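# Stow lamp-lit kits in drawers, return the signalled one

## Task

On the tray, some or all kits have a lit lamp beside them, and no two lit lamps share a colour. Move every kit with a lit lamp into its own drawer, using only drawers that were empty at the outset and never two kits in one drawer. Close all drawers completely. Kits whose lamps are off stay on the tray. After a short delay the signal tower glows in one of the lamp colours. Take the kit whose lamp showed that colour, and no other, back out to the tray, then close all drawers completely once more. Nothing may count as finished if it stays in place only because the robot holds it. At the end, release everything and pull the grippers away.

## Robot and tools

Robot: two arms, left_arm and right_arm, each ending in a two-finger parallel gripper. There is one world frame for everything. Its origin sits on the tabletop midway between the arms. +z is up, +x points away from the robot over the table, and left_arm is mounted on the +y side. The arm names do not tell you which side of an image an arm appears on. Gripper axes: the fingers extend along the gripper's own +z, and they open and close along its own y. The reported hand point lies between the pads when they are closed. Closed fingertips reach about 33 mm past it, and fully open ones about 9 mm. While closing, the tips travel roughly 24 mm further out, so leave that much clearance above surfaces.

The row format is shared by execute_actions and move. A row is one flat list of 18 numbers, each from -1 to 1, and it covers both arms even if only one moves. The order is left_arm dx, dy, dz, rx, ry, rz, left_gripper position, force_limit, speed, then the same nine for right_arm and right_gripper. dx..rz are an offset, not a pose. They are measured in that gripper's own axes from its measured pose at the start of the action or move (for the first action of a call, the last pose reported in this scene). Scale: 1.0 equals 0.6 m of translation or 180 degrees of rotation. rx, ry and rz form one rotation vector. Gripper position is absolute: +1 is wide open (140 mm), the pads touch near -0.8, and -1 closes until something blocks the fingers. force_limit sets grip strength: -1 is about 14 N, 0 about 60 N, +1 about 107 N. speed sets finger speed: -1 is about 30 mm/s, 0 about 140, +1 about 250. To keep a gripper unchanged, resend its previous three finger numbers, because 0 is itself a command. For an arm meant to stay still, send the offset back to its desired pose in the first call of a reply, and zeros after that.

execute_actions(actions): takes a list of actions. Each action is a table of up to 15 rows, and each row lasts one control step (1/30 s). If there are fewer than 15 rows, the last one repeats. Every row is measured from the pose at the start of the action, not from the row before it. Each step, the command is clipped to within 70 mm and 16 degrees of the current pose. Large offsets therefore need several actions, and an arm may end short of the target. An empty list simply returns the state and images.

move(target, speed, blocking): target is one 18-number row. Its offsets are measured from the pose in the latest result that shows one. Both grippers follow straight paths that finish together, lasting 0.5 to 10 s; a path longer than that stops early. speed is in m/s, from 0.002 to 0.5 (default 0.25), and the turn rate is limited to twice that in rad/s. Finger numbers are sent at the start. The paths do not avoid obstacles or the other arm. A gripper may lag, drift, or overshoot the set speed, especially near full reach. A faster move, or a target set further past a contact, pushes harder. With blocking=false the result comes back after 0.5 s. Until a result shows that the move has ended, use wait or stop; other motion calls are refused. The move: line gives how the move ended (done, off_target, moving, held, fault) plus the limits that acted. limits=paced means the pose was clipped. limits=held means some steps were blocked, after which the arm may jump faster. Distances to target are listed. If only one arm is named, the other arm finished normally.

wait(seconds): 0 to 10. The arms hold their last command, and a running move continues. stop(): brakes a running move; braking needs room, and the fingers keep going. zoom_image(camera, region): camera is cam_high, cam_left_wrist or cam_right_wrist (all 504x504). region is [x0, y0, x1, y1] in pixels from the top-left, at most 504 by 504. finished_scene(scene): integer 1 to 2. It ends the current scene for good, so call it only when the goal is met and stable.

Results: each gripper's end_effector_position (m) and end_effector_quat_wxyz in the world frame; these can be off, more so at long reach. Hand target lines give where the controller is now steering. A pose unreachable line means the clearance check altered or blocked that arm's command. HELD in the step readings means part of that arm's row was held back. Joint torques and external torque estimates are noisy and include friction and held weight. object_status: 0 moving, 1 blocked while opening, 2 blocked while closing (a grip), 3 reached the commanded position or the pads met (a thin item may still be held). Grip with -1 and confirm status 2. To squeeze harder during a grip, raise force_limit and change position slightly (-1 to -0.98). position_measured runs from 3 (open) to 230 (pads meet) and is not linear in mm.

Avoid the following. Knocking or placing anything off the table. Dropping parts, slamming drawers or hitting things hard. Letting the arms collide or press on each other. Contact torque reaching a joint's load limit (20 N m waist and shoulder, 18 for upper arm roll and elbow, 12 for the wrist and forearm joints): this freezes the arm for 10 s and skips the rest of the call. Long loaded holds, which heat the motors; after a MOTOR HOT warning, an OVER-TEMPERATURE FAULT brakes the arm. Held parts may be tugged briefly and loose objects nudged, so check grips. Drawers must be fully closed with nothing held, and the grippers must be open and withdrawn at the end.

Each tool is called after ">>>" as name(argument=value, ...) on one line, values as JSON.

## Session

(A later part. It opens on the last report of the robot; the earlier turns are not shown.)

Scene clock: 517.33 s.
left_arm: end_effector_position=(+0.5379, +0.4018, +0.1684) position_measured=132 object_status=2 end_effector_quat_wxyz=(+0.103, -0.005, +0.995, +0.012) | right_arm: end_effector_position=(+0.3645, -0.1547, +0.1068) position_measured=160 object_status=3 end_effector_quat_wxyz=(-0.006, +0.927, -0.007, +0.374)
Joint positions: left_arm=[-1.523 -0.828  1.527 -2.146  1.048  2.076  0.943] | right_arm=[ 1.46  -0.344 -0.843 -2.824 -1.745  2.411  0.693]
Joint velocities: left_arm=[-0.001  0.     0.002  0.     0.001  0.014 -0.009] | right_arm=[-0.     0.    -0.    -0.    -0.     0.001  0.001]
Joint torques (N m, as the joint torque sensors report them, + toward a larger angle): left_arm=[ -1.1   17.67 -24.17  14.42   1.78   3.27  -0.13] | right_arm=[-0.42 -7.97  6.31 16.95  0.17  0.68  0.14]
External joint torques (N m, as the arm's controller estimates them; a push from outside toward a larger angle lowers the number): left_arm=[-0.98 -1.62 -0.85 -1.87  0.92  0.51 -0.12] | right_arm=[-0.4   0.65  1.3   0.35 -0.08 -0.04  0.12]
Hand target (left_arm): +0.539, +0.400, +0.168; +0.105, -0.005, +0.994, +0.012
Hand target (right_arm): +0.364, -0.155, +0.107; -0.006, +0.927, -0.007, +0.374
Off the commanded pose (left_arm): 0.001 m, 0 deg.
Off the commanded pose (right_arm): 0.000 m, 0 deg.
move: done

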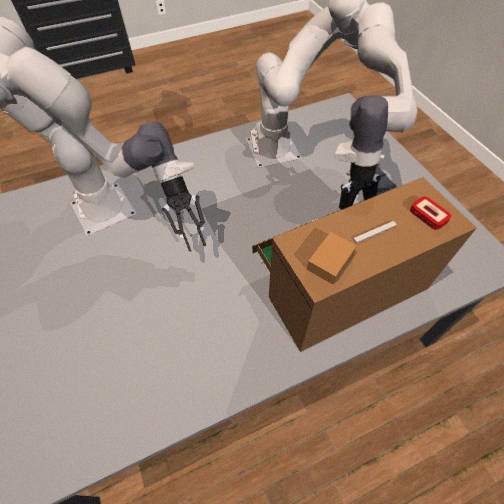

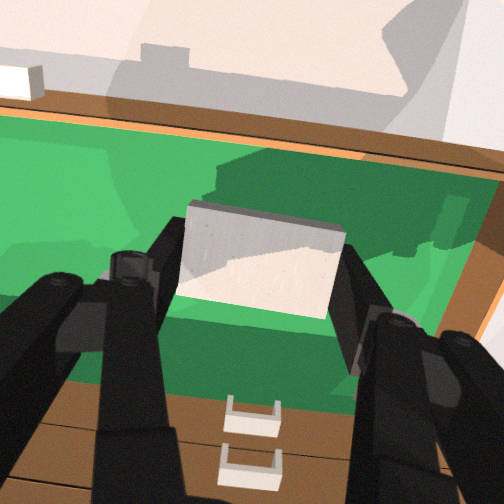

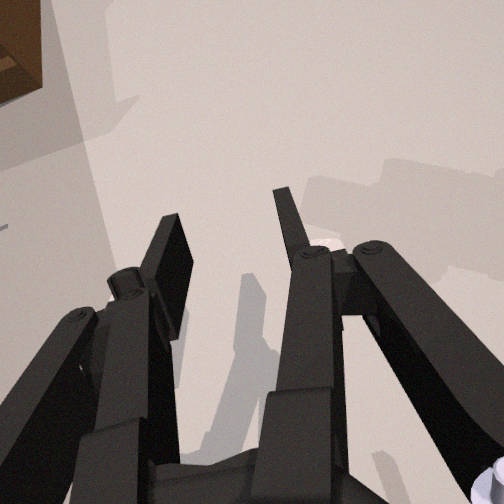

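>>> move(target=[0.012,-0.03,0.042,0,0.065,0,-1,0,-0.3,0,0,0,0,0,0,-0.25,0.3,0], speed=0.03)

Scene clock: 522.20 s.
left_arm: end_effector_position=(+0.5371, +0.3840, +0.1433) position_measured=132 object_status=2 end_effector_quat_wxyz=(+0.005, -0.008, +1.000, +0.012) | right_arm: end_effector_position=(+0.3645, -0.1547, +0.1068) position_measured=160 object_status=3 end_effector_quat_wxyz=(-0.006, +0.927, -0.007, +0.374)
Joint positions: left_arm=[-1.772 -0.864  1.67  -1.943  0.946  1.878  0.982] | right_arm=[ 1.46  -0.344 -0.843 -2.824 -1.745  2.411  0.693]
Joint velocities: left_arm=[-0.005 -0.006  0.001  0.007  0.001 -0.021  0.005] | right_arm=[ 0.    -0.001  0.001  0.001 -0.    -0.001  0.003]
Joint torques (N m, as the joint torque sensors report them, + toward a larger angle): left_arm=[ -0.43  23.3  -25.39  16.86  -0.43   2.01   0.22] | right_arm=[-0.41 -8.08  6.15 16.89  0.18  0.66  0.11]
External joint torques (N m, as the arm's controller estimates them; a push from outside toward a larger angle lowers the number): left_arm=[-0.43 -3.44 -1.07  1.18 -1.23 -0.42  0.22] | right_arm=[-0.43  0.55  1.1   0.22 -0.07 -0.06  0.09]
Hand target (left_arm): +0.536, +0.384, +0.143; +0.002, -0.006, +1.000, +0.011
Hand target (right_arm): +0.364, -0.155, +0.107; -0.006, +0.927, -0.007, +0.374
Off the commanded pose (left_arm): 0.002 m, 1 deg.
Off the commanded pose (right_arm): 0.000 m, 0 deg.
move: done

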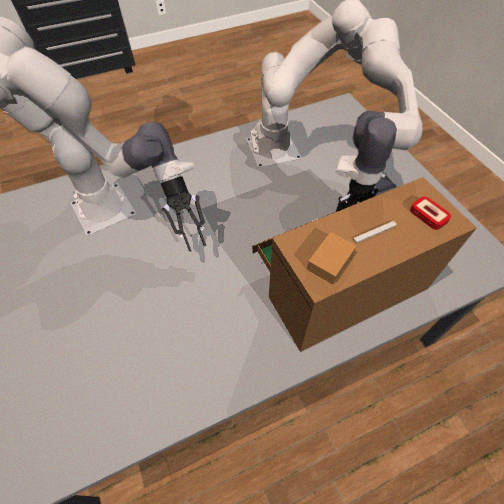

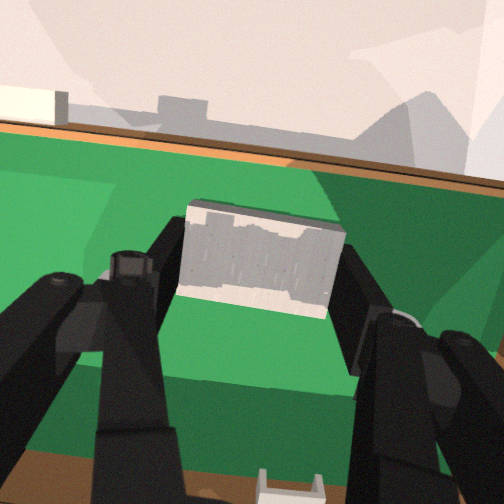

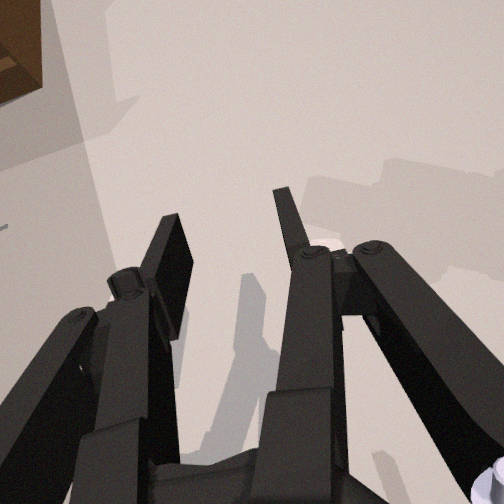

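>>> move(target=[0,0,0.009,0,0,0,-1,0,-0.3,0,0,0,0,0,0,-0.25,0.3,0], speed=0.015)

>>> move(target=[0,0,0,0,0,0,0.3,0,-0.3,0,0,0,0,0,0,-0.25,0.3,0])

>>> move(target=[0.03,0,-0.14,0,0,0,0.3,0,-0.3,0,0,0,0,0,0,-0.25,0.3,0], speed=0.1)

>>> move(target=[-0.045,0.49,0.1,0,0,0,0.3,0,-0.3,0,0,0,0,0,0,-0.25,0.3,0], speed=0.15)

Scene clock: 525.63 s.
left_arm: end_effector_position=(+0.5382, +0.3847, +0.1419) position_measured=132 object_status=2 end_effector_quat_wxyz=(+0.006, -0.008, +1.000, +0.011) | right_arm: end_effector_position=(+0.3645, -0.1547, +0.1068) position_measured=160 object_status=3 end_effector_quat_wxyz=(-0.006, +0.927, -0.007, +0.374)
Joint positions: left_arm=[-1.773 -0.864  1.674 -1.943  0.947  1.883  0.984] | right_arm=[ 1.46  -0.344 -0.843 -2.824 -1.745  2.411  0.693]
Joint velocities: left_arm=[-0.    -0.002  0.002  0.001 -0.     0.009 -0.   ] | right_arm=[-0.001  0.     0.001  0.001 -0.002  0.    -0.001]
Joint torques (N m, as the joint torque sensors report them, + toward a larger angle): left_arm=[ -1.54  23.9  -22.49  12.1    1.83   2.73  -0.13] | right_arm=[-0.45 -8.16  6.15 16.83  0.16  0.67  0.09]
External joint torques (N m, as the arm's controller estimates them; a push from outside toward a larger angle lowers the number): left_arm=[-1.47 -2.88  1.84 -3.56  1.04  0.29 -0.13] | right_arm=[-0.42  0.41  1.15  0.2  -0.09 -0.04  0.07]
Hand target (left_arm): +0.537, +0.384, +0.138; +0.005, -0.008, +1.000, +0.012
Hand target (right_arm): +0.364, -0.155, +0.107; -0.006, +0.927, -0.007, +0.374
Off the commanded pose (left_arm): 0.004 m, 0 deg.
Off the commanded pose (right_arm): 0.000 m, 0 deg.
move: off_target (left_arm)

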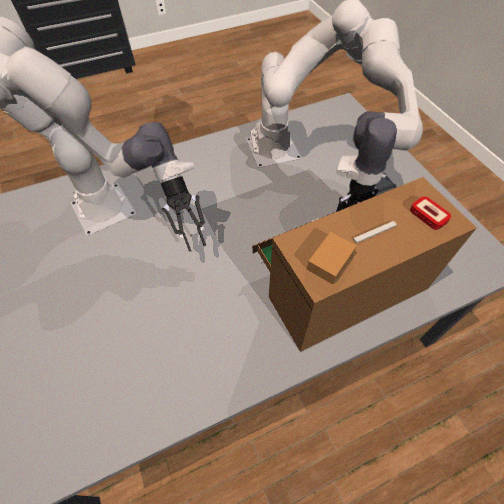

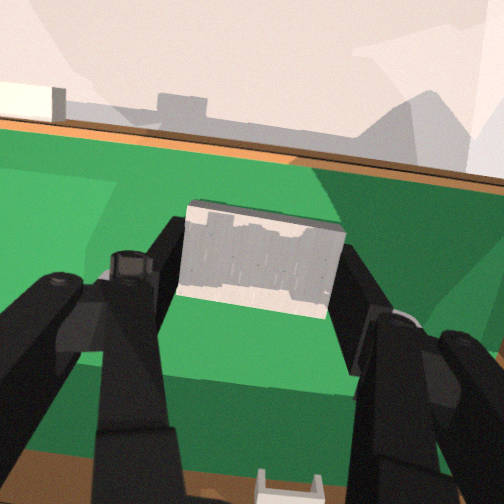

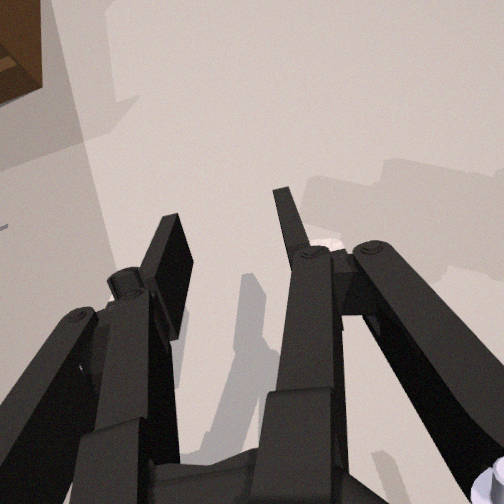

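Scene clock: 526.13 s.
left_arm: end_effector_position=(+0.5383, +0.3845, +0.1420) position_measured=91 object_status=3 end_effector_quat_wxyz=(+0.006, -0.008, +1.000, +0.011) | right_arm: end_effector_position=(+0.3645, -0.1547, +0.1068) position_measured=160 object_status=3 end_effector_quat_wxyz=(-0.006, +0.927, -0.007, +0.374)
Joint positions: left_arm=[-1.773 -0.864  1.674 -1.943  0.947  1.883  0.984] | right_arm=[ 1.46  -0.344 -0.843 -2.824 -1.745  2.411  0.693]
Joint velocities: left_arm=[-0.001 -0.     0.001  0.    -0.001  0.    -0.   ] | right_arm=[-0.     0.    -0.002 -0.    -0.     0.001 -0.002]
Joint torques (N m, as the joint torque sensors report them, + toward a larger angle): left_arm=[ -0.05  24.44 -25.45  15.06   0.66   2.33   0.13] | right_arm=[-0.42 -8.22  6.3  16.99  0.18  0.67  0.12]
External joint torques (N m, as the arm's controller estimates them; a push from outside toward a larger angle lowers the number): left_arm=[-0.04 -2.25 -1.24 -0.57 -0.13 -0.09  0.13] | right_arm=[-0.35  0.39  1.33  0.32 -0.08 -0.04  0.1 ]
Hand target (left_arm): +0.538, +0.385, +0.142; +0.006, -0.008, +1.000, +0.011
Hand target (right_arm): +0.364, -0.155, +0.107; -0.006, +0.927, -0.007, +0.374
Off the commanded pose (left_arm): 0.000 m, 0 deg.
Off the commanded pose (right_arm): 0.000 m, 0 deg.
move: done

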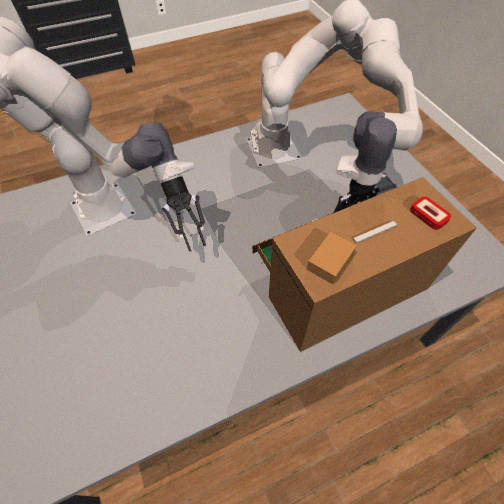

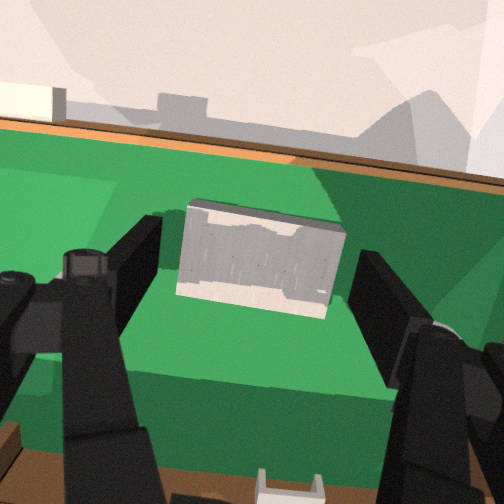

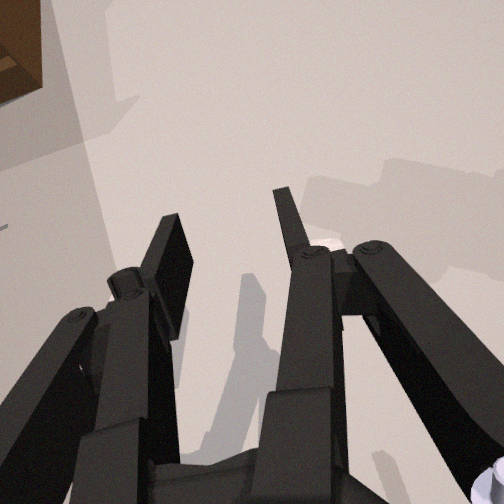

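Scene clock: 527.50 s.
left_arm: end_effector_position=(+0.5202, +0.3829, +0.2248) position_measured=91 object_status=3 end_effector_quat_wxyz=(+0.008, -0.009, +1.000, +0.012) | right_arm: end_effector_position=(+0.3645, -0.1547, +0.1068) position_measured=160 object_status=3 end_effector_quat_wxyz=(-0.006, +0.927, -0.007, +0.374)
Joint positions: left_arm=[-1.666 -0.806  1.49  -1.916  0.85   1.751  1.011] | right_arm=[ 1.46  -0.344 -0.843 -2.824 -1.745  2.411  0.693]
Joint velocities: left_arm=[-0.001 -0.    -0.003 -0.    -0.001 -0.014  0.003] | right_arm=[ 0.002  0.001  0.     0.     0.001  0.    -0.001]
Joint torques (N m, as the joint torque sensors report them, + toward a larger angle): left_arm=[  1.74  19.8  -25.18  18.52  -0.4    2.     0.28] | right_arm=[-0.59 -8.16  6.25 16.95  0.15  0.66  0.1 ]
External joint torques (N m, as the arm's controller estimates them; a push from outside toward a larger angle lowers the number): left_arm=[ 1.8  -2.36 -1.99  1.52 -1.24 -0.44  0.28] | right_arm=[-0.67  0.38  1.15  0.3  -0.1  -0.07  0.08]
Hand target (left_arm): +0.519, +0.384, +0.226; +0.006, -0.009, +1.000, +0.011
Hand target (right_arm): +0.364, -0.155, +0.107; -0.006, +0.927, -0.007, +0.374
Off the commanded pose (left_arm): 0.001 m, 0 deg.
Off the commanded pose (right_arm): 0.000 m, 0 deg.
move: done

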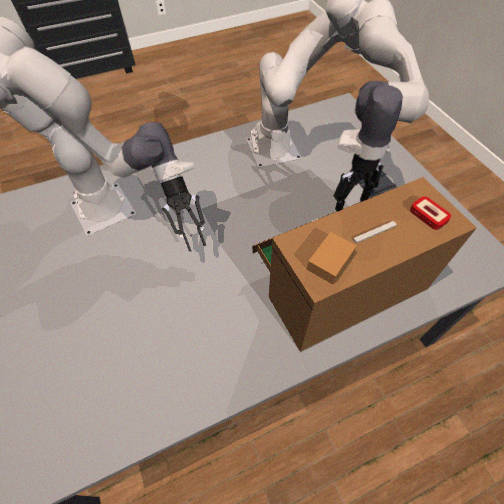

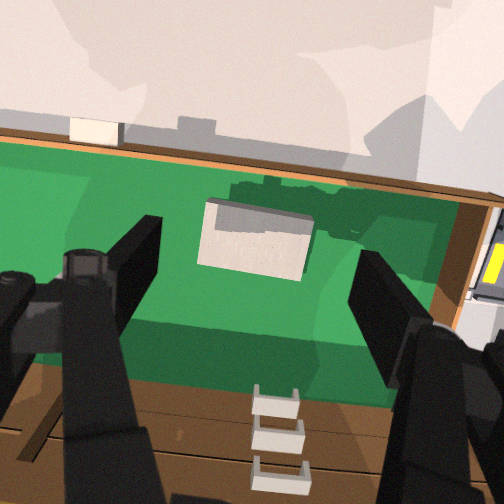

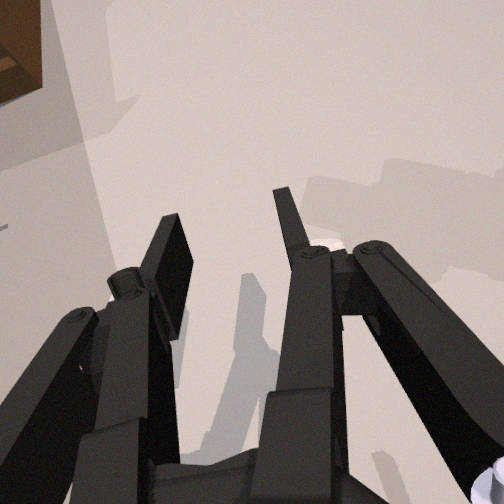

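Scene clock: 530.23 s.
left_arm: end_effector_position=(+0.5411, +0.6798, +0.1674) position_measured=91 object_status=3 end_effector_quat_wxyz=(+0.004, -0.018, +1.000, +0.012) | right_arm: end_effector_position=(+0.3645, -0.1547, +0.1068) position_measured=160 object_status=3 end_effector_quat_wxyz=(-0.006, +0.927, -0.007, +0.374)
Joint positions: left_arm=[-1.564 -1.029  1.702 -1.575  1.05   1.691  1.469] | right_arm=[ 1.46  -0.344 -0.843 -2.824 -1.745  2.411  0.693]
Joint velocities: left_arm=[-0.     0.001 -0.001  0.    -0.    -0.001  0.03 ] | right_arm=[ 0.001  0.    -0.001  0.    -0.001  0.001 -0.   ]
Joint torques (N m, as the joint torque sensors report them, + toward a larger angle): left_arm=[ -1.5   35.13 -27.    14.52   1.47   1.9    0.18] | right_arm=[-0.43 -8.05  6.33 17.15  0.17  0.65  0.11]
External joint torques (N m, as the arm's controller estimates them; a push from outside toward a larger angle lowers the number): left_arm=[-1.19 -2.45 -0.29  1.75  0.62 -0.54  0.18] | right_arm=[-0.44  0.52  1.29  0.52 -0.09 -0.07  0.09]
Hand target (left_arm): +0.541, +0.681, +0.167; +0.003, -0.012, +1.000, +0.014
Hand target (right_arm): +0.364, -0.155, +0.107; -0.006, +0.927, -0.007, +0.374
Off the commanded pose (left_arm): 0.005 m, 1 deg.
Off the commanded pose (right_arm): 0.000 m, 0 deg.
move: off_target (left_arm)

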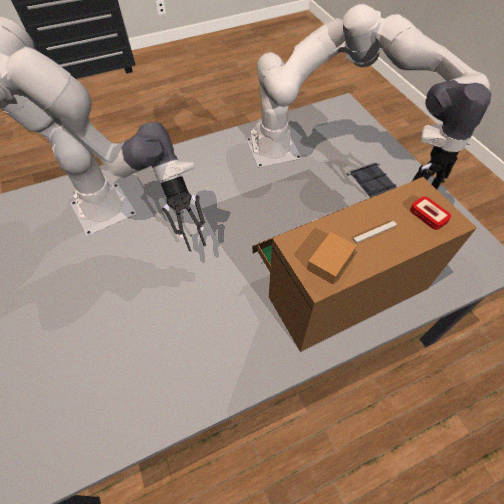

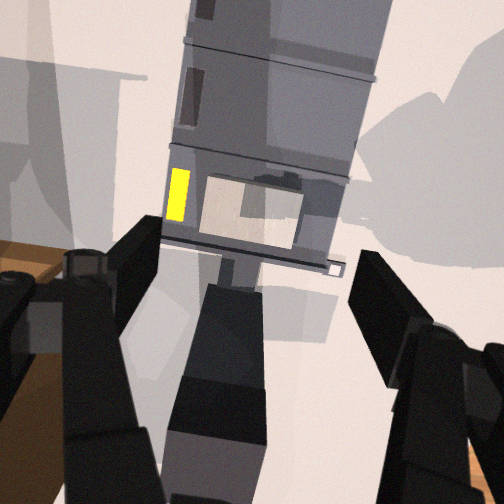

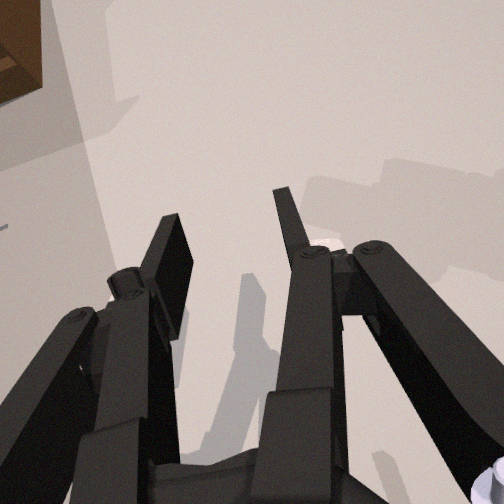

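>>> move(target=[-0.011,0.004,0.12,0,0,0.011,0.3,0,-0.3,0.057,-0.69,0.027,0,0,0,-0.25,0.3,0], speed=0.15)

Scene clock: 536.83 s.
left_arm: end_effector_position=(+0.5476, +0.6847, +0.0970) position_measured=91 object_status=3 end_effector_quat_wxyz=(+0.004, -0.004, +1.000, +0.011) | right_arm: end_effector_position=(+0.4068, +0.2568, +0.1303) position_measured=160 object_status=3 end_effector_quat_wxyz=(-0.007, +0.927, -0.016, +0.374)
Joint positions: left_arm=[-1.594 -1.106  1.793 -1.596  1.124  1.786  1.478] | right_arm=[ 1.377  0.725 -0.414 -1.517 -0.662  2.36   0.15 ]
Joint velocities: left_arm=[-0.001  0.    -0.001  0.001 -0.     0.001  0.002] | right_arm=[-0.005 -0.001  0.008  0.003  0.    -0.015 -0.029]
Joint torques (N m, as the joint torque sensors report them, + toward a larger angle): left_arm=[ -0.82  35.47 -28.22  10.27   1.72   2.73   0.15] | right_arm=[ -2.07 -46.65  -5.3   24.62   0.59   1.12  -0.32]
External joint torques (N m, as the arm's controller estimates them; a push from outside toward a larger angle lowers the number): left_arm=[-0.77 -4.03 -0.83 -1.59  0.88  0.29  0.15] | right_arm=[-1.93  3.1   2.89  2.24  0.18 -0.48 -0.34]
Hand target (left_arm): +0.549, +0.684, +0.095; +0.004, -0.001, +1.000, +0.013
Hand target (right_arm): +0.407, +0.256, +0.129; -0.003, +0.928, -0.009, +0.374
Off the commanded pose (left_arm): 0.002 m, 0 deg.
Off the commanded pose (right_arm): 0.006 m, 1 deg.
move: off_target (right_arm)

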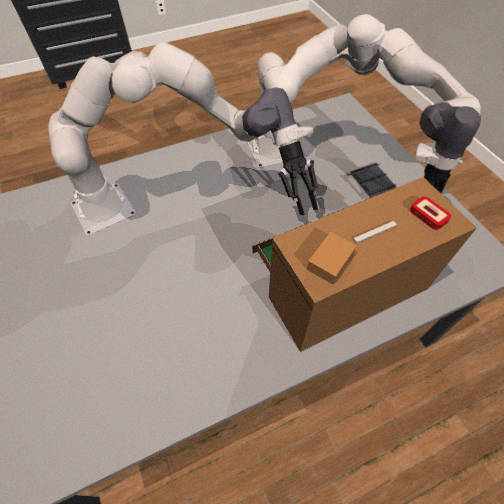

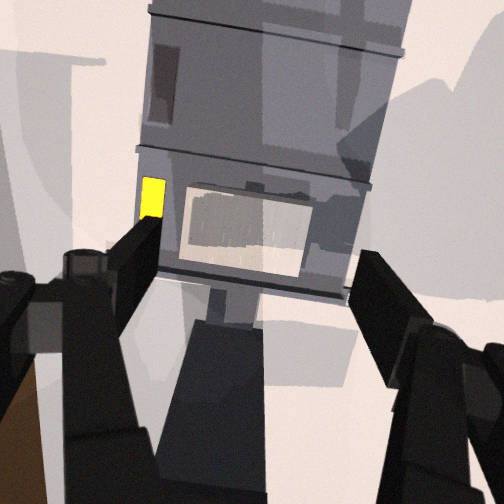

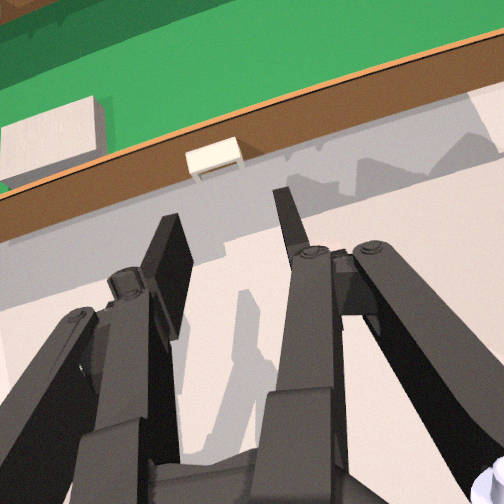

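>>> move(target=[0,-0.01,0.09,0,0,0,0.3,0,-0.3,0.021,-0.007,0.045,0,0,0,-0.25,0.3,0], speed=0.04)

>>> move(target=[0,0,0,0,0,0,-1,0,-0.3,0.19,0,0.185,0,0,0,-0.25,0.3,0], speed=0.055)

Scene clock: 540.33 s.
left_arm: end_effector_position=(+0.5468, +0.6808, +0.0441) position_measured=91 object_status=3 end_effector_quat_wxyz=(+0.002, -0.003, +1.000, +0.010) | right_arm: end_effector_position=(+0.4352, +0.2596, +0.1201) position_measured=160 object_status=3 end_effector_quat_wxyz=(-0.007, +0.927, -0.019, +0.375)
Joint positions: left_arm=[-1.611 -1.155  1.862 -1.623  1.175  1.86   1.454] | right_arm=[ 1.316  0.781 -0.394 -1.448 -0.656  2.372  0.127]
Joint velocities: left_arm=[-0.002  0.     0.     0.     0.002  0.013 -0.007] | right_arm=[-0.003 -0.     0.01   0.004  0.001  0.    -0.004]
Joint torques (N m, as the joint torque sensors report them, + toward a larger angle): left_arm=[ -1.75  36.71 -28.35   9.65   1.76   2.86  -0.14] | right_arm=[ -2.58 -48.25  -4.55  24.8    0.84   1.92  -0.25]
External joint torques (N m, as the arm's controller estimates them; a push from outside toward a larger angle lowers the number): left_arm=[-1.76 -3.51 -0.74 -1.44  0.94  0.44 -0.14] | right_arm=[-2.54  2.89  3.47  2.43  0.4   0.28 -0.26]
Hand target (left_arm): +0.548, +0.679, +0.043; +0.004, -0.004, +1.000, +0.012
Hand target (right_arm): +0.434, +0.261, +0.119; -0.007, +0.927, -0.016, +0.374
Off the commanded pose (left_arm): 0.002 m, 0 deg.
Off the commanded pose (right_arm): 0.001 m, 0 deg.
move: done

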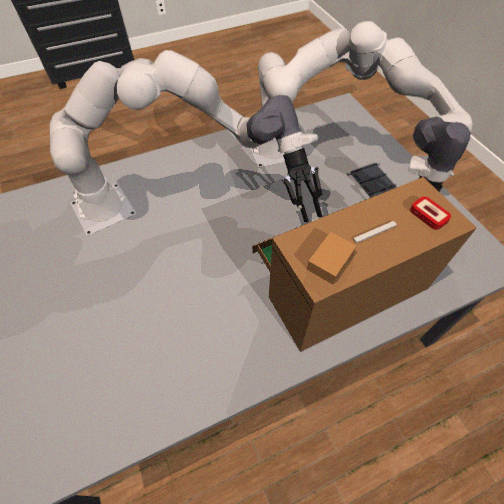

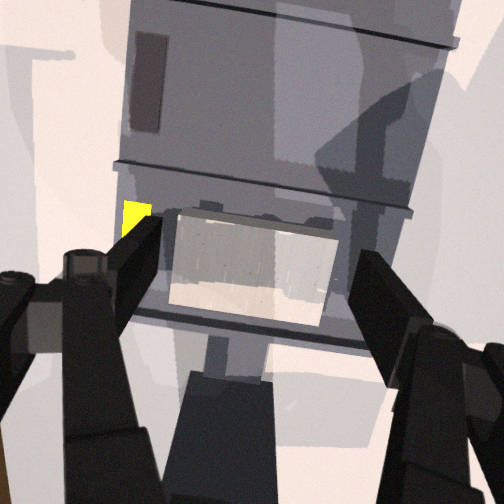

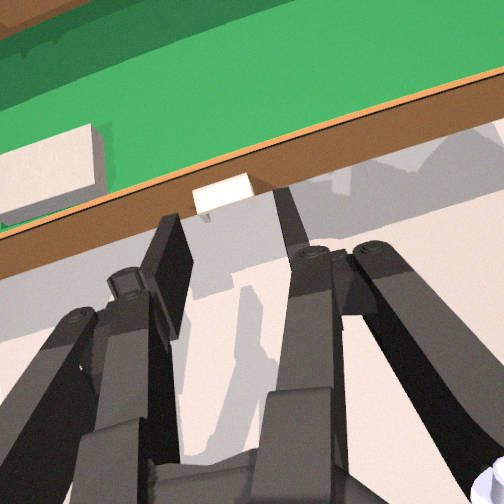

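Scene clock: 543.57 s.
left_arm: end_effector_position=(+0.5472, +0.6827, +0.0455) position_measured=132 object_status=2 end_effector_quat_wxyz=(+0.003, -0.004, +1.000, +0.012) | right_arm: end_effector_position=(+0.5862, +0.2653, +0.1171) position_measured=160 object_status=3 end_effector_quat_wxyz=(-0.017, +0.928, -0.022, +0.371)
Joint positions: left_arm=[-1.61  -1.153  1.861 -1.622  1.176  1.86   1.454] | right_arm=[ 0.983  1.065 -0.259 -0.944 -0.582  2.335 -0.134]
Joint velocities: left_arm=[ 0.001 -0.     0.     0.001  0.001 -0.001  0.001] | right_arm=[-0.01   0.01   0.013  0.026 -0.002 -0.026 -0.043]
Joint torques (N m, as the joint torque sensors report them, + toward a larger angle): left_arm=[  0.04  36.19 -28.71  10.29   0.47   2.31   0.16] | right_arm=[ -5.51 -55.94  -3.78  26.23   0.64   1.15  -0.3 ]
External joint torques (N m, as the arm's controller estimates them; a push from outside toward a larger angle lowers the number): left_arm=[-0.04 -3.98 -1.18 -0.84 -0.35 -0.11  0.16] | right_arm=[-5.47  2.25  1.05  2.25  0.15 -0.98 -0.31]
Hand target (left_arm): +0.547, +0.681, +0.044; +0.002, -0.003, +1.000, +0.010
Hand target (right_arm): +0.592, +0.258, +0.117; -0.009, +0.928, -0.019, +0.371
Off the commanded pose (left_arm): 0.002 m, 0 deg.
Off the commanded pose (right_arm): 0.013 m, 1 deg.
move: off_target (right_arm)

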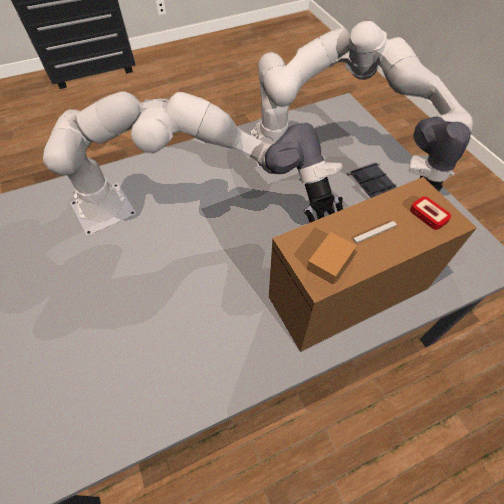

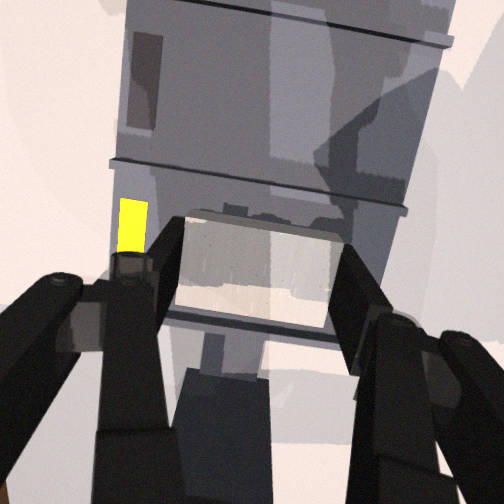

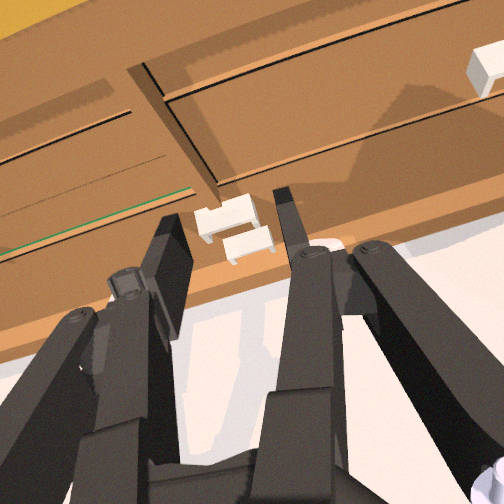

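>>> move(target=[0,0,-0.08,0,0,0,-1,0,-0.3,0.022,-0.006,0.022,0,0,0,-0.25,0.3,0], speed=0.03)

>>> move(target=[0.03,0,-0.2,0,0,0,-1,0,-0.3,-0.06,0.006,-0.05,0,0,0,-0.25,0.3,0], speed=0.1)

Scene clock: 547.13 s.
left_arm: end_effector_position=(+0.5477, +0.6807, +0.0915) position_measured=132 object_status=2 end_effector_quat_wxyz=(+0.004, -0.004, +1.000, +0.013) | right_arm: end_effector_position=(+0.5921, +0.2747, +0.1139) position_measured=160 object_status=3 end_effector_quat_wxyz=(-0.017, +0.930, -0.022, +0.366)
Joint positions: left_arm=[-1.594 -1.109  1.797 -1.61   1.133  1.796  1.465] | right_arm=[ 0.951  1.155 -0.227 -0.781 -0.557  2.27  -0.183]
Joint velocities: left_arm=[ 0.001 -0.    -0.001  0.    -0.    -0.014  0.004] | right_arm=[-0.004  0.006  0.003  0.016  0.001 -0.013 -0.016]
Joint torques (N m, as the joint torque sensors report them, + toward a larger angle): left_arm=[  1.84  37.23 -30.89  13.53  -0.44   1.92   0.28] | right_arm=[ -9.07 -55.14  -5.32  28.64  -0.36   4.29  -0.21]
External joint torques (N m, as the arm's controller estimates them; a push from outside toward a larger angle lowers the number): left_arm=[ 2.06 -2.04 -3.36  1.84 -1.27 -0.52  0.28] | right_arm=[-8.91  4.47 -1.46  4.21 -0.75  2.06 -0.23]
Hand target (left_arm): +0.547, +0.682, +0.094; +0.003, -0.004, +1.000, +0.012
Hand target (right_arm): +0.604, +0.269, +0.117; -0.017, +0.929, -0.022, +0.370
Off the commanded pose (left_arm): 0.002 m, 0 deg.
Off the commanded pose (right_arm): 0.015 m, 1 deg.
move: off_target (right_arm)

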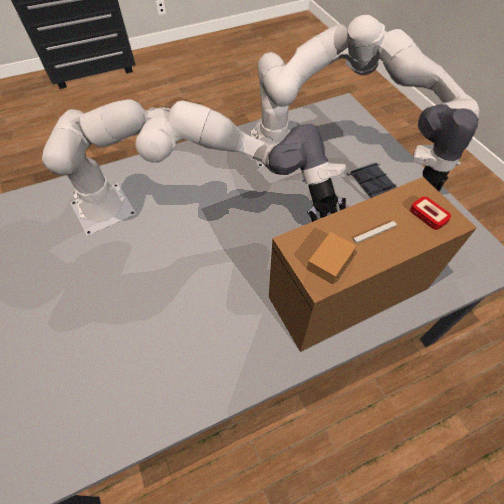

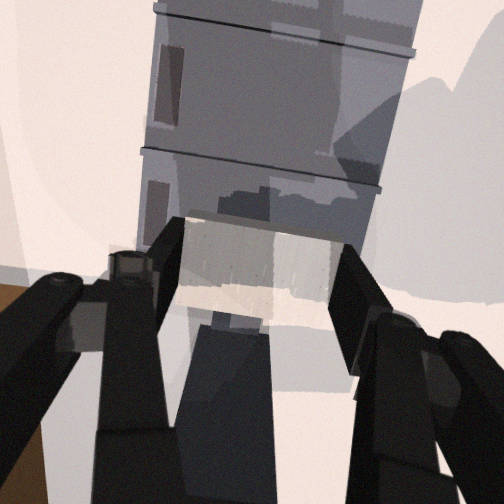

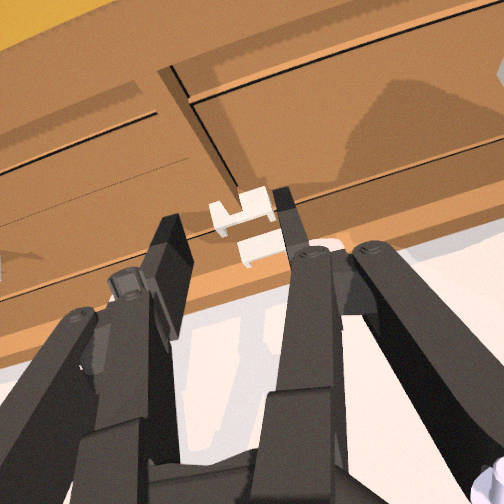

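Scene clock: 548.87 s.
left_arm: end_effector_position=(+0.5292, +0.6782, +0.2098) position_measured=132 object_status=2 end_effector_quat_wxyz=(+0.004, -0.006, +1.000, +0.014) | right_arm: end_effector_position=(+0.5462, +0.2703, +0.1106) position_measured=160 object_status=3 end_effector_quat_wxyz=(-0.013, +0.930, -0.018, +0.366)
Joint positions: left_arm=[-1.524 -0.984  1.637 -1.572  1.012  1.633  1.505] | right_arm=[ 1.062  0.996 -0.289 -1.079 -0.588  2.354 -0.077]
Joint velocities: left_arm=[ 0.     0.001 -0.001 -0.     0.    -0.011  0.007] | right_arm=[ 0.001 -0.001 -0.004 -0.002 -0.     0.006  0.017]
Joint torques (N m, as the joint torque sensors report them, + toward a larger angle): left_arm=[  2.13  33.64 -28.61  14.92  -0.26   2.01   0.15] | right_arm=[  1.57 -56.08  -6.17  22.84   0.32   2.36   0.47]
External joint torques (N m, as the arm's controller estimates them; a push from outside toward a larger angle lowers the number): left_arm=[ 2.14 -1.89 -2.72  1.55 -1.14 -0.41  0.15] | right_arm=[ 1.54  0.91 -0.41 -0.86 -0.19  0.3   0.46]
Hand target (left_arm): +0.528, +0.679, +0.211; +0.003, -0.005, +1.000, +0.012
Hand target (right_arm): +0.546, +0.271, +0.112; -0.016, +0.930, -0.022, +0.367
Off the commanded pose (left_arm): 0.002 m, 0 deg.
Off the commanded pose (right_arm): 0.003 m, 1 deg.
move: done

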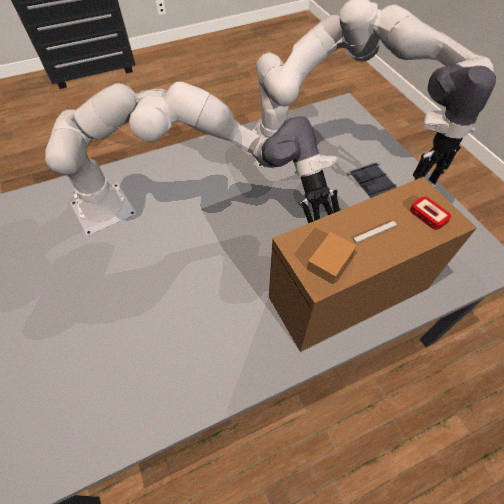

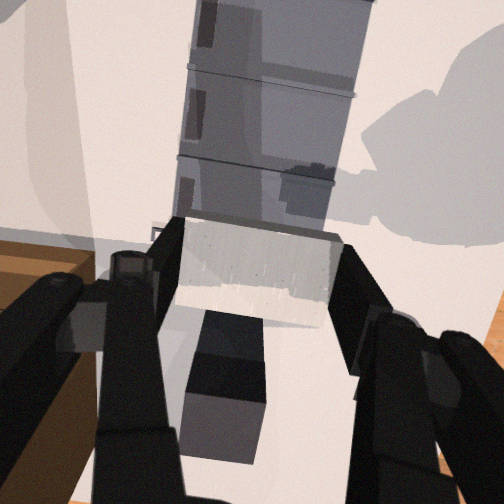

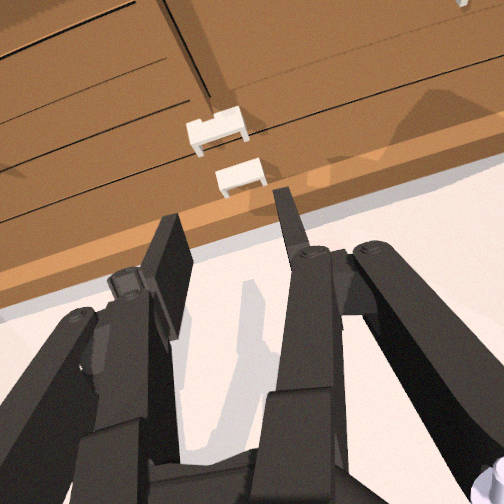

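>>> move(target=[0,0,0,0,0,0,-1,0,-0.3,-0.025,0.014,0.061,0,0,0,-0.25,0.3,0], speed=0.05)

Scene clock: 551.27 s.
left_arm: end_effector_position=(+0.5287, +0.6783, +0.2098) position_measured=132 object_status=2 end_effector_quat_wxyz=(+0.003, -0.005, +1.000, +0.014) | right_arm: end_effector_position=(+0.5579, +0.2630, +0.0715) position_measured=160 object_status=3 end_effector_quat_wxyz=(-0.010, +0.931, -0.014, +0.365)
Joint positions: left_arm=[-1.524 -0.984  1.637 -1.572  1.012  1.631  1.507] | right_arm=[ 1.041  1.062 -0.296 -1.058 -0.588  2.398 -0.069]
Joint velocities: left_arm=[ 0.    -0.    -0.001 -0.    -0.001 -0.001  0.001] | right_arm=[-0.001 -0.001 -0.001  0.009  0.001  0.011  0.002]
Joint torques (N m, as the joint torque sensors report them, + toward a larger angle): left_arm=[  1.32  32.59 -27.    12.69   0.89   2.62   0.04] | right_arm=[ -1.48 -55.05  -6.32  24.98   0.57   2.23   0.53]
External joint torques (N m, as the arm's controller estimates them; a push from outside toward a larger angle lowers the number): left_arm=[ 1.4  -3.05 -0.97 -0.71  0.01  0.19  0.04] | right_arm=[-1.46  2.29 -0.35  1.79 -0.02  0.22  0.51]
Hand target (left_arm): +0.529, +0.678, +0.210; +0.004, -0.006, +1.000, +0.014
Hand target (right_arm): +0.560, +0.263, +0.073; -0.013, +0.930, -0.018, +0.366
Off the commanded pose (left_arm): 0.000 m, 0 deg.
Off the commanded pose (right_arm): 0.003 m, 1 deg.
move: done

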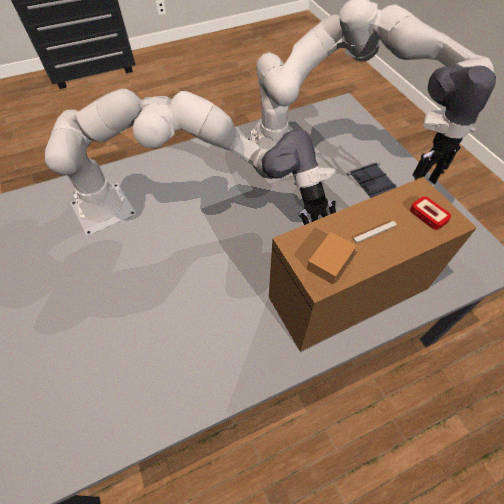

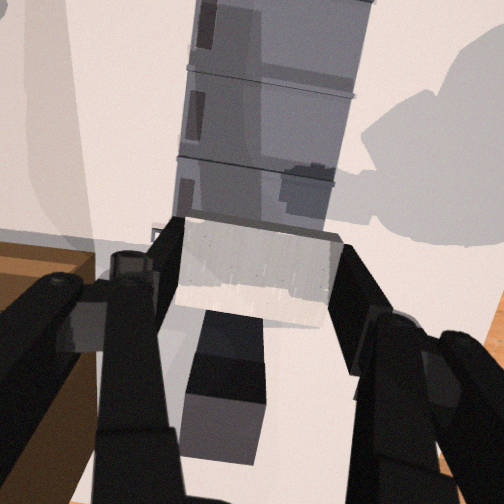

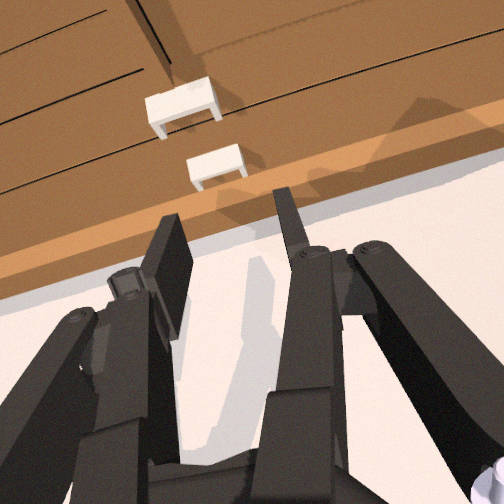

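>>> move(target=[0,0,0,0,0,0,-1,0,-0.3,0.038,0.004,0.04,0,0,0,-0.25,0.3,0], speed=0.03)

>>> move(target=[0,0,0,0,0,0,-1,0,-0.3,0,0,0,0,0,0,-1,0.3,-0.5])

Scene clock: 554.33 s.
left_arm: end_effector_position=(+0.5287, +0.6783, +0.2098) position_measured=132 object_status=2 end_effector_quat_wxyz=(+0.003, -0.005, +1.000, +0.014) | right_arm: end_effector_position=(+0.5898, +0.2626, +0.0702) position_measured=160 object_status=3 end_effector_quat_wxyz=(-0.015, +0.931, -0.019, +0.365)
Joint positions: left_arm=[-1.524 -0.984  1.637 -1.572  1.012  1.631  1.507] | right_arm=[ 0.968  1.147 -0.26  -0.906 -0.578  2.369 -0.12 ]
Joint velocities: left_arm=[-0.002 -0.001  0.     0.001  0.    -0.001 -0.001] | right_arm=[-0.01   0.011  0.015  0.026 -0.001 -0.019 -0.032]
Joint torques (N m, as the joint torque sensors report them, + toward a larger angle): left_arm=[  0.61  32.62 -27.    13.4    0.75   2.48   0.12] | right_arm=[ -2.21 -55.87  -2.66  26.46   0.9    1.76  -0.36]
External joint torques (N m, as the arm's controller estimates them; a push from outside toward a larger angle lowers the number): left_arm=[ 0.66 -2.88 -1.1   0.03 -0.13  0.06  0.12] | right_arm=[-2.04  2.99  2.24  2.68  0.35 -0.35 -0.38]
Hand target (left_arm): +0.529, +0.678, +0.210; +0.003, -0.005, +1.000, +0.014
Hand target (right_arm): +0.590, +0.261, +0.069; -0.011, +0.931, -0.014, +0.364
Off the commanded pose (left_arm): 0.000 m, 0 deg.
Off the commanded pose (right_arm): 0.003 m, 1 deg.
move: done

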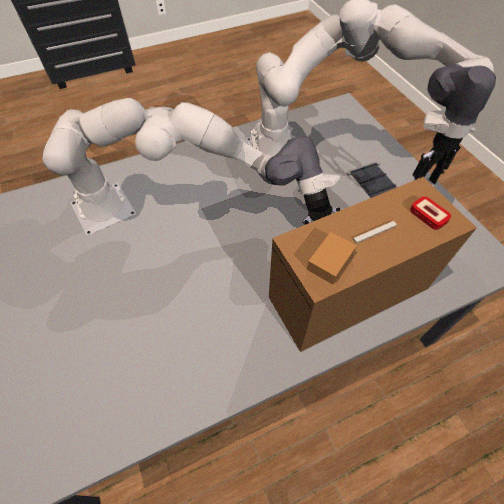

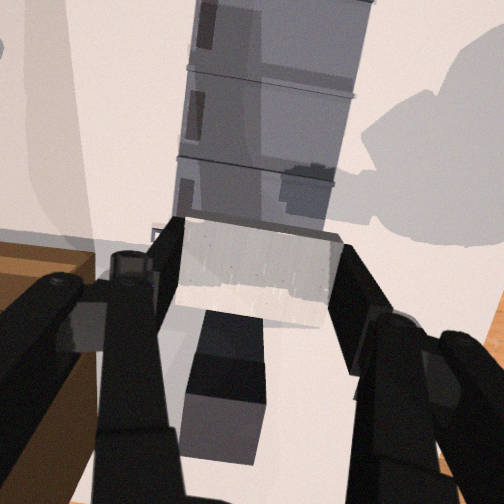

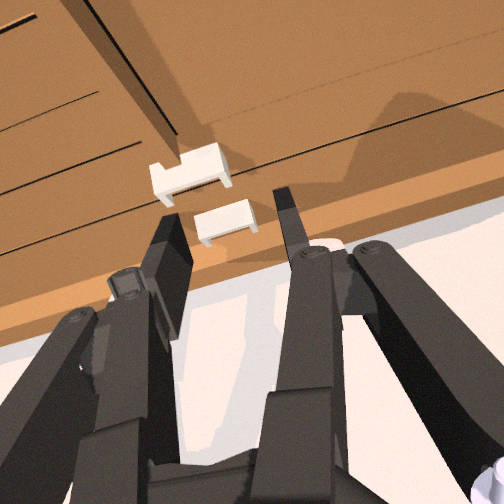

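Scene clock: 554.87 s.
left_arm: end_effector_position=(+0.5287, +0.6783, +0.2098) position_measured=132 object_status=2 end_effector_quat_wxyz=(+0.003, -0.005, +1.000, +0.014) | right_arm: end_effector_position=(+0.5888, +0.2649, +0.0712) position_measured=202 object_status=2 end_effector_quat_wxyz=(-0.017, +0.930, -0.017, +0.366)
Joint positions: left_arm=[-1.524 -0.984  1.637 -1.572  1.012  1.631  1.507] | right_arm=[ 0.97   1.147 -0.26  -0.905 -0.578  2.372 -0.12 ]
Joint velocities: left_arm=[ 0.001  0.001  0.001 -0.001 -0.001  0.    -0.001] | right_arm=[ 0.001  0.     0.002 -0.     0.    -0.001  0.   ]
Joint torques (N m, as the joint torque sensors report them, + toward a larger angle): left_arm=[  0.2   32.52 -28.51  12.42   0.69   2.37   0.09] | right_arm=[ -1.32 -56.32  -3.9   23.57   0.65   1.66   0.11]
External joint torques (N m, as the arm's controller estimates them; a push from outside toward a larger angle lowers the number): left_arm=[ 0.13 -2.98 -2.65 -0.99 -0.19 -0.04  0.09] | right_arm=[-1.38  2.39  0.85 -0.2   0.08 -0.48  0.1 ]
Hand target (left_arm): +0.529, +0.678, +0.210; +0.003, -0.005, +1.000, +0.014
Hand target (right_arm): +0.590, +0.263, +0.070; -0.015, +0.931, -0.019, +0.365
Off the commanded pose (left_arm): 0.000 m, 0 deg.
Off the commanded pose (right_arm): 0.003 m, 0 deg.
move: done

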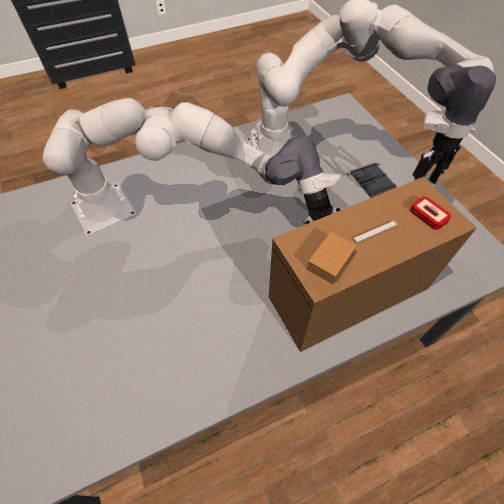

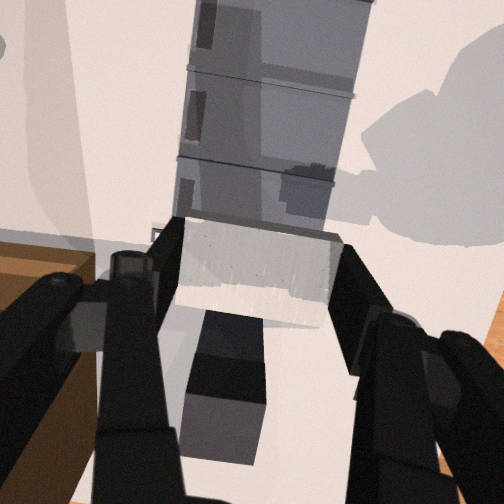

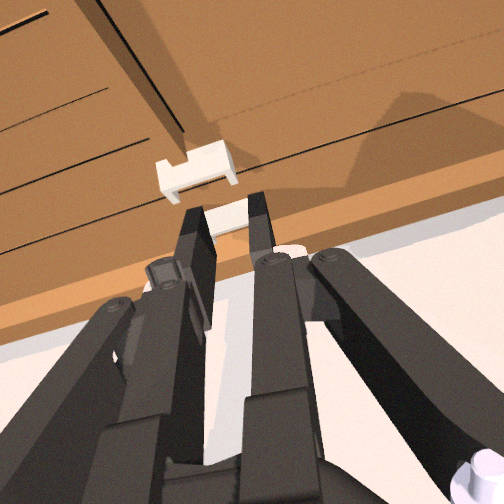

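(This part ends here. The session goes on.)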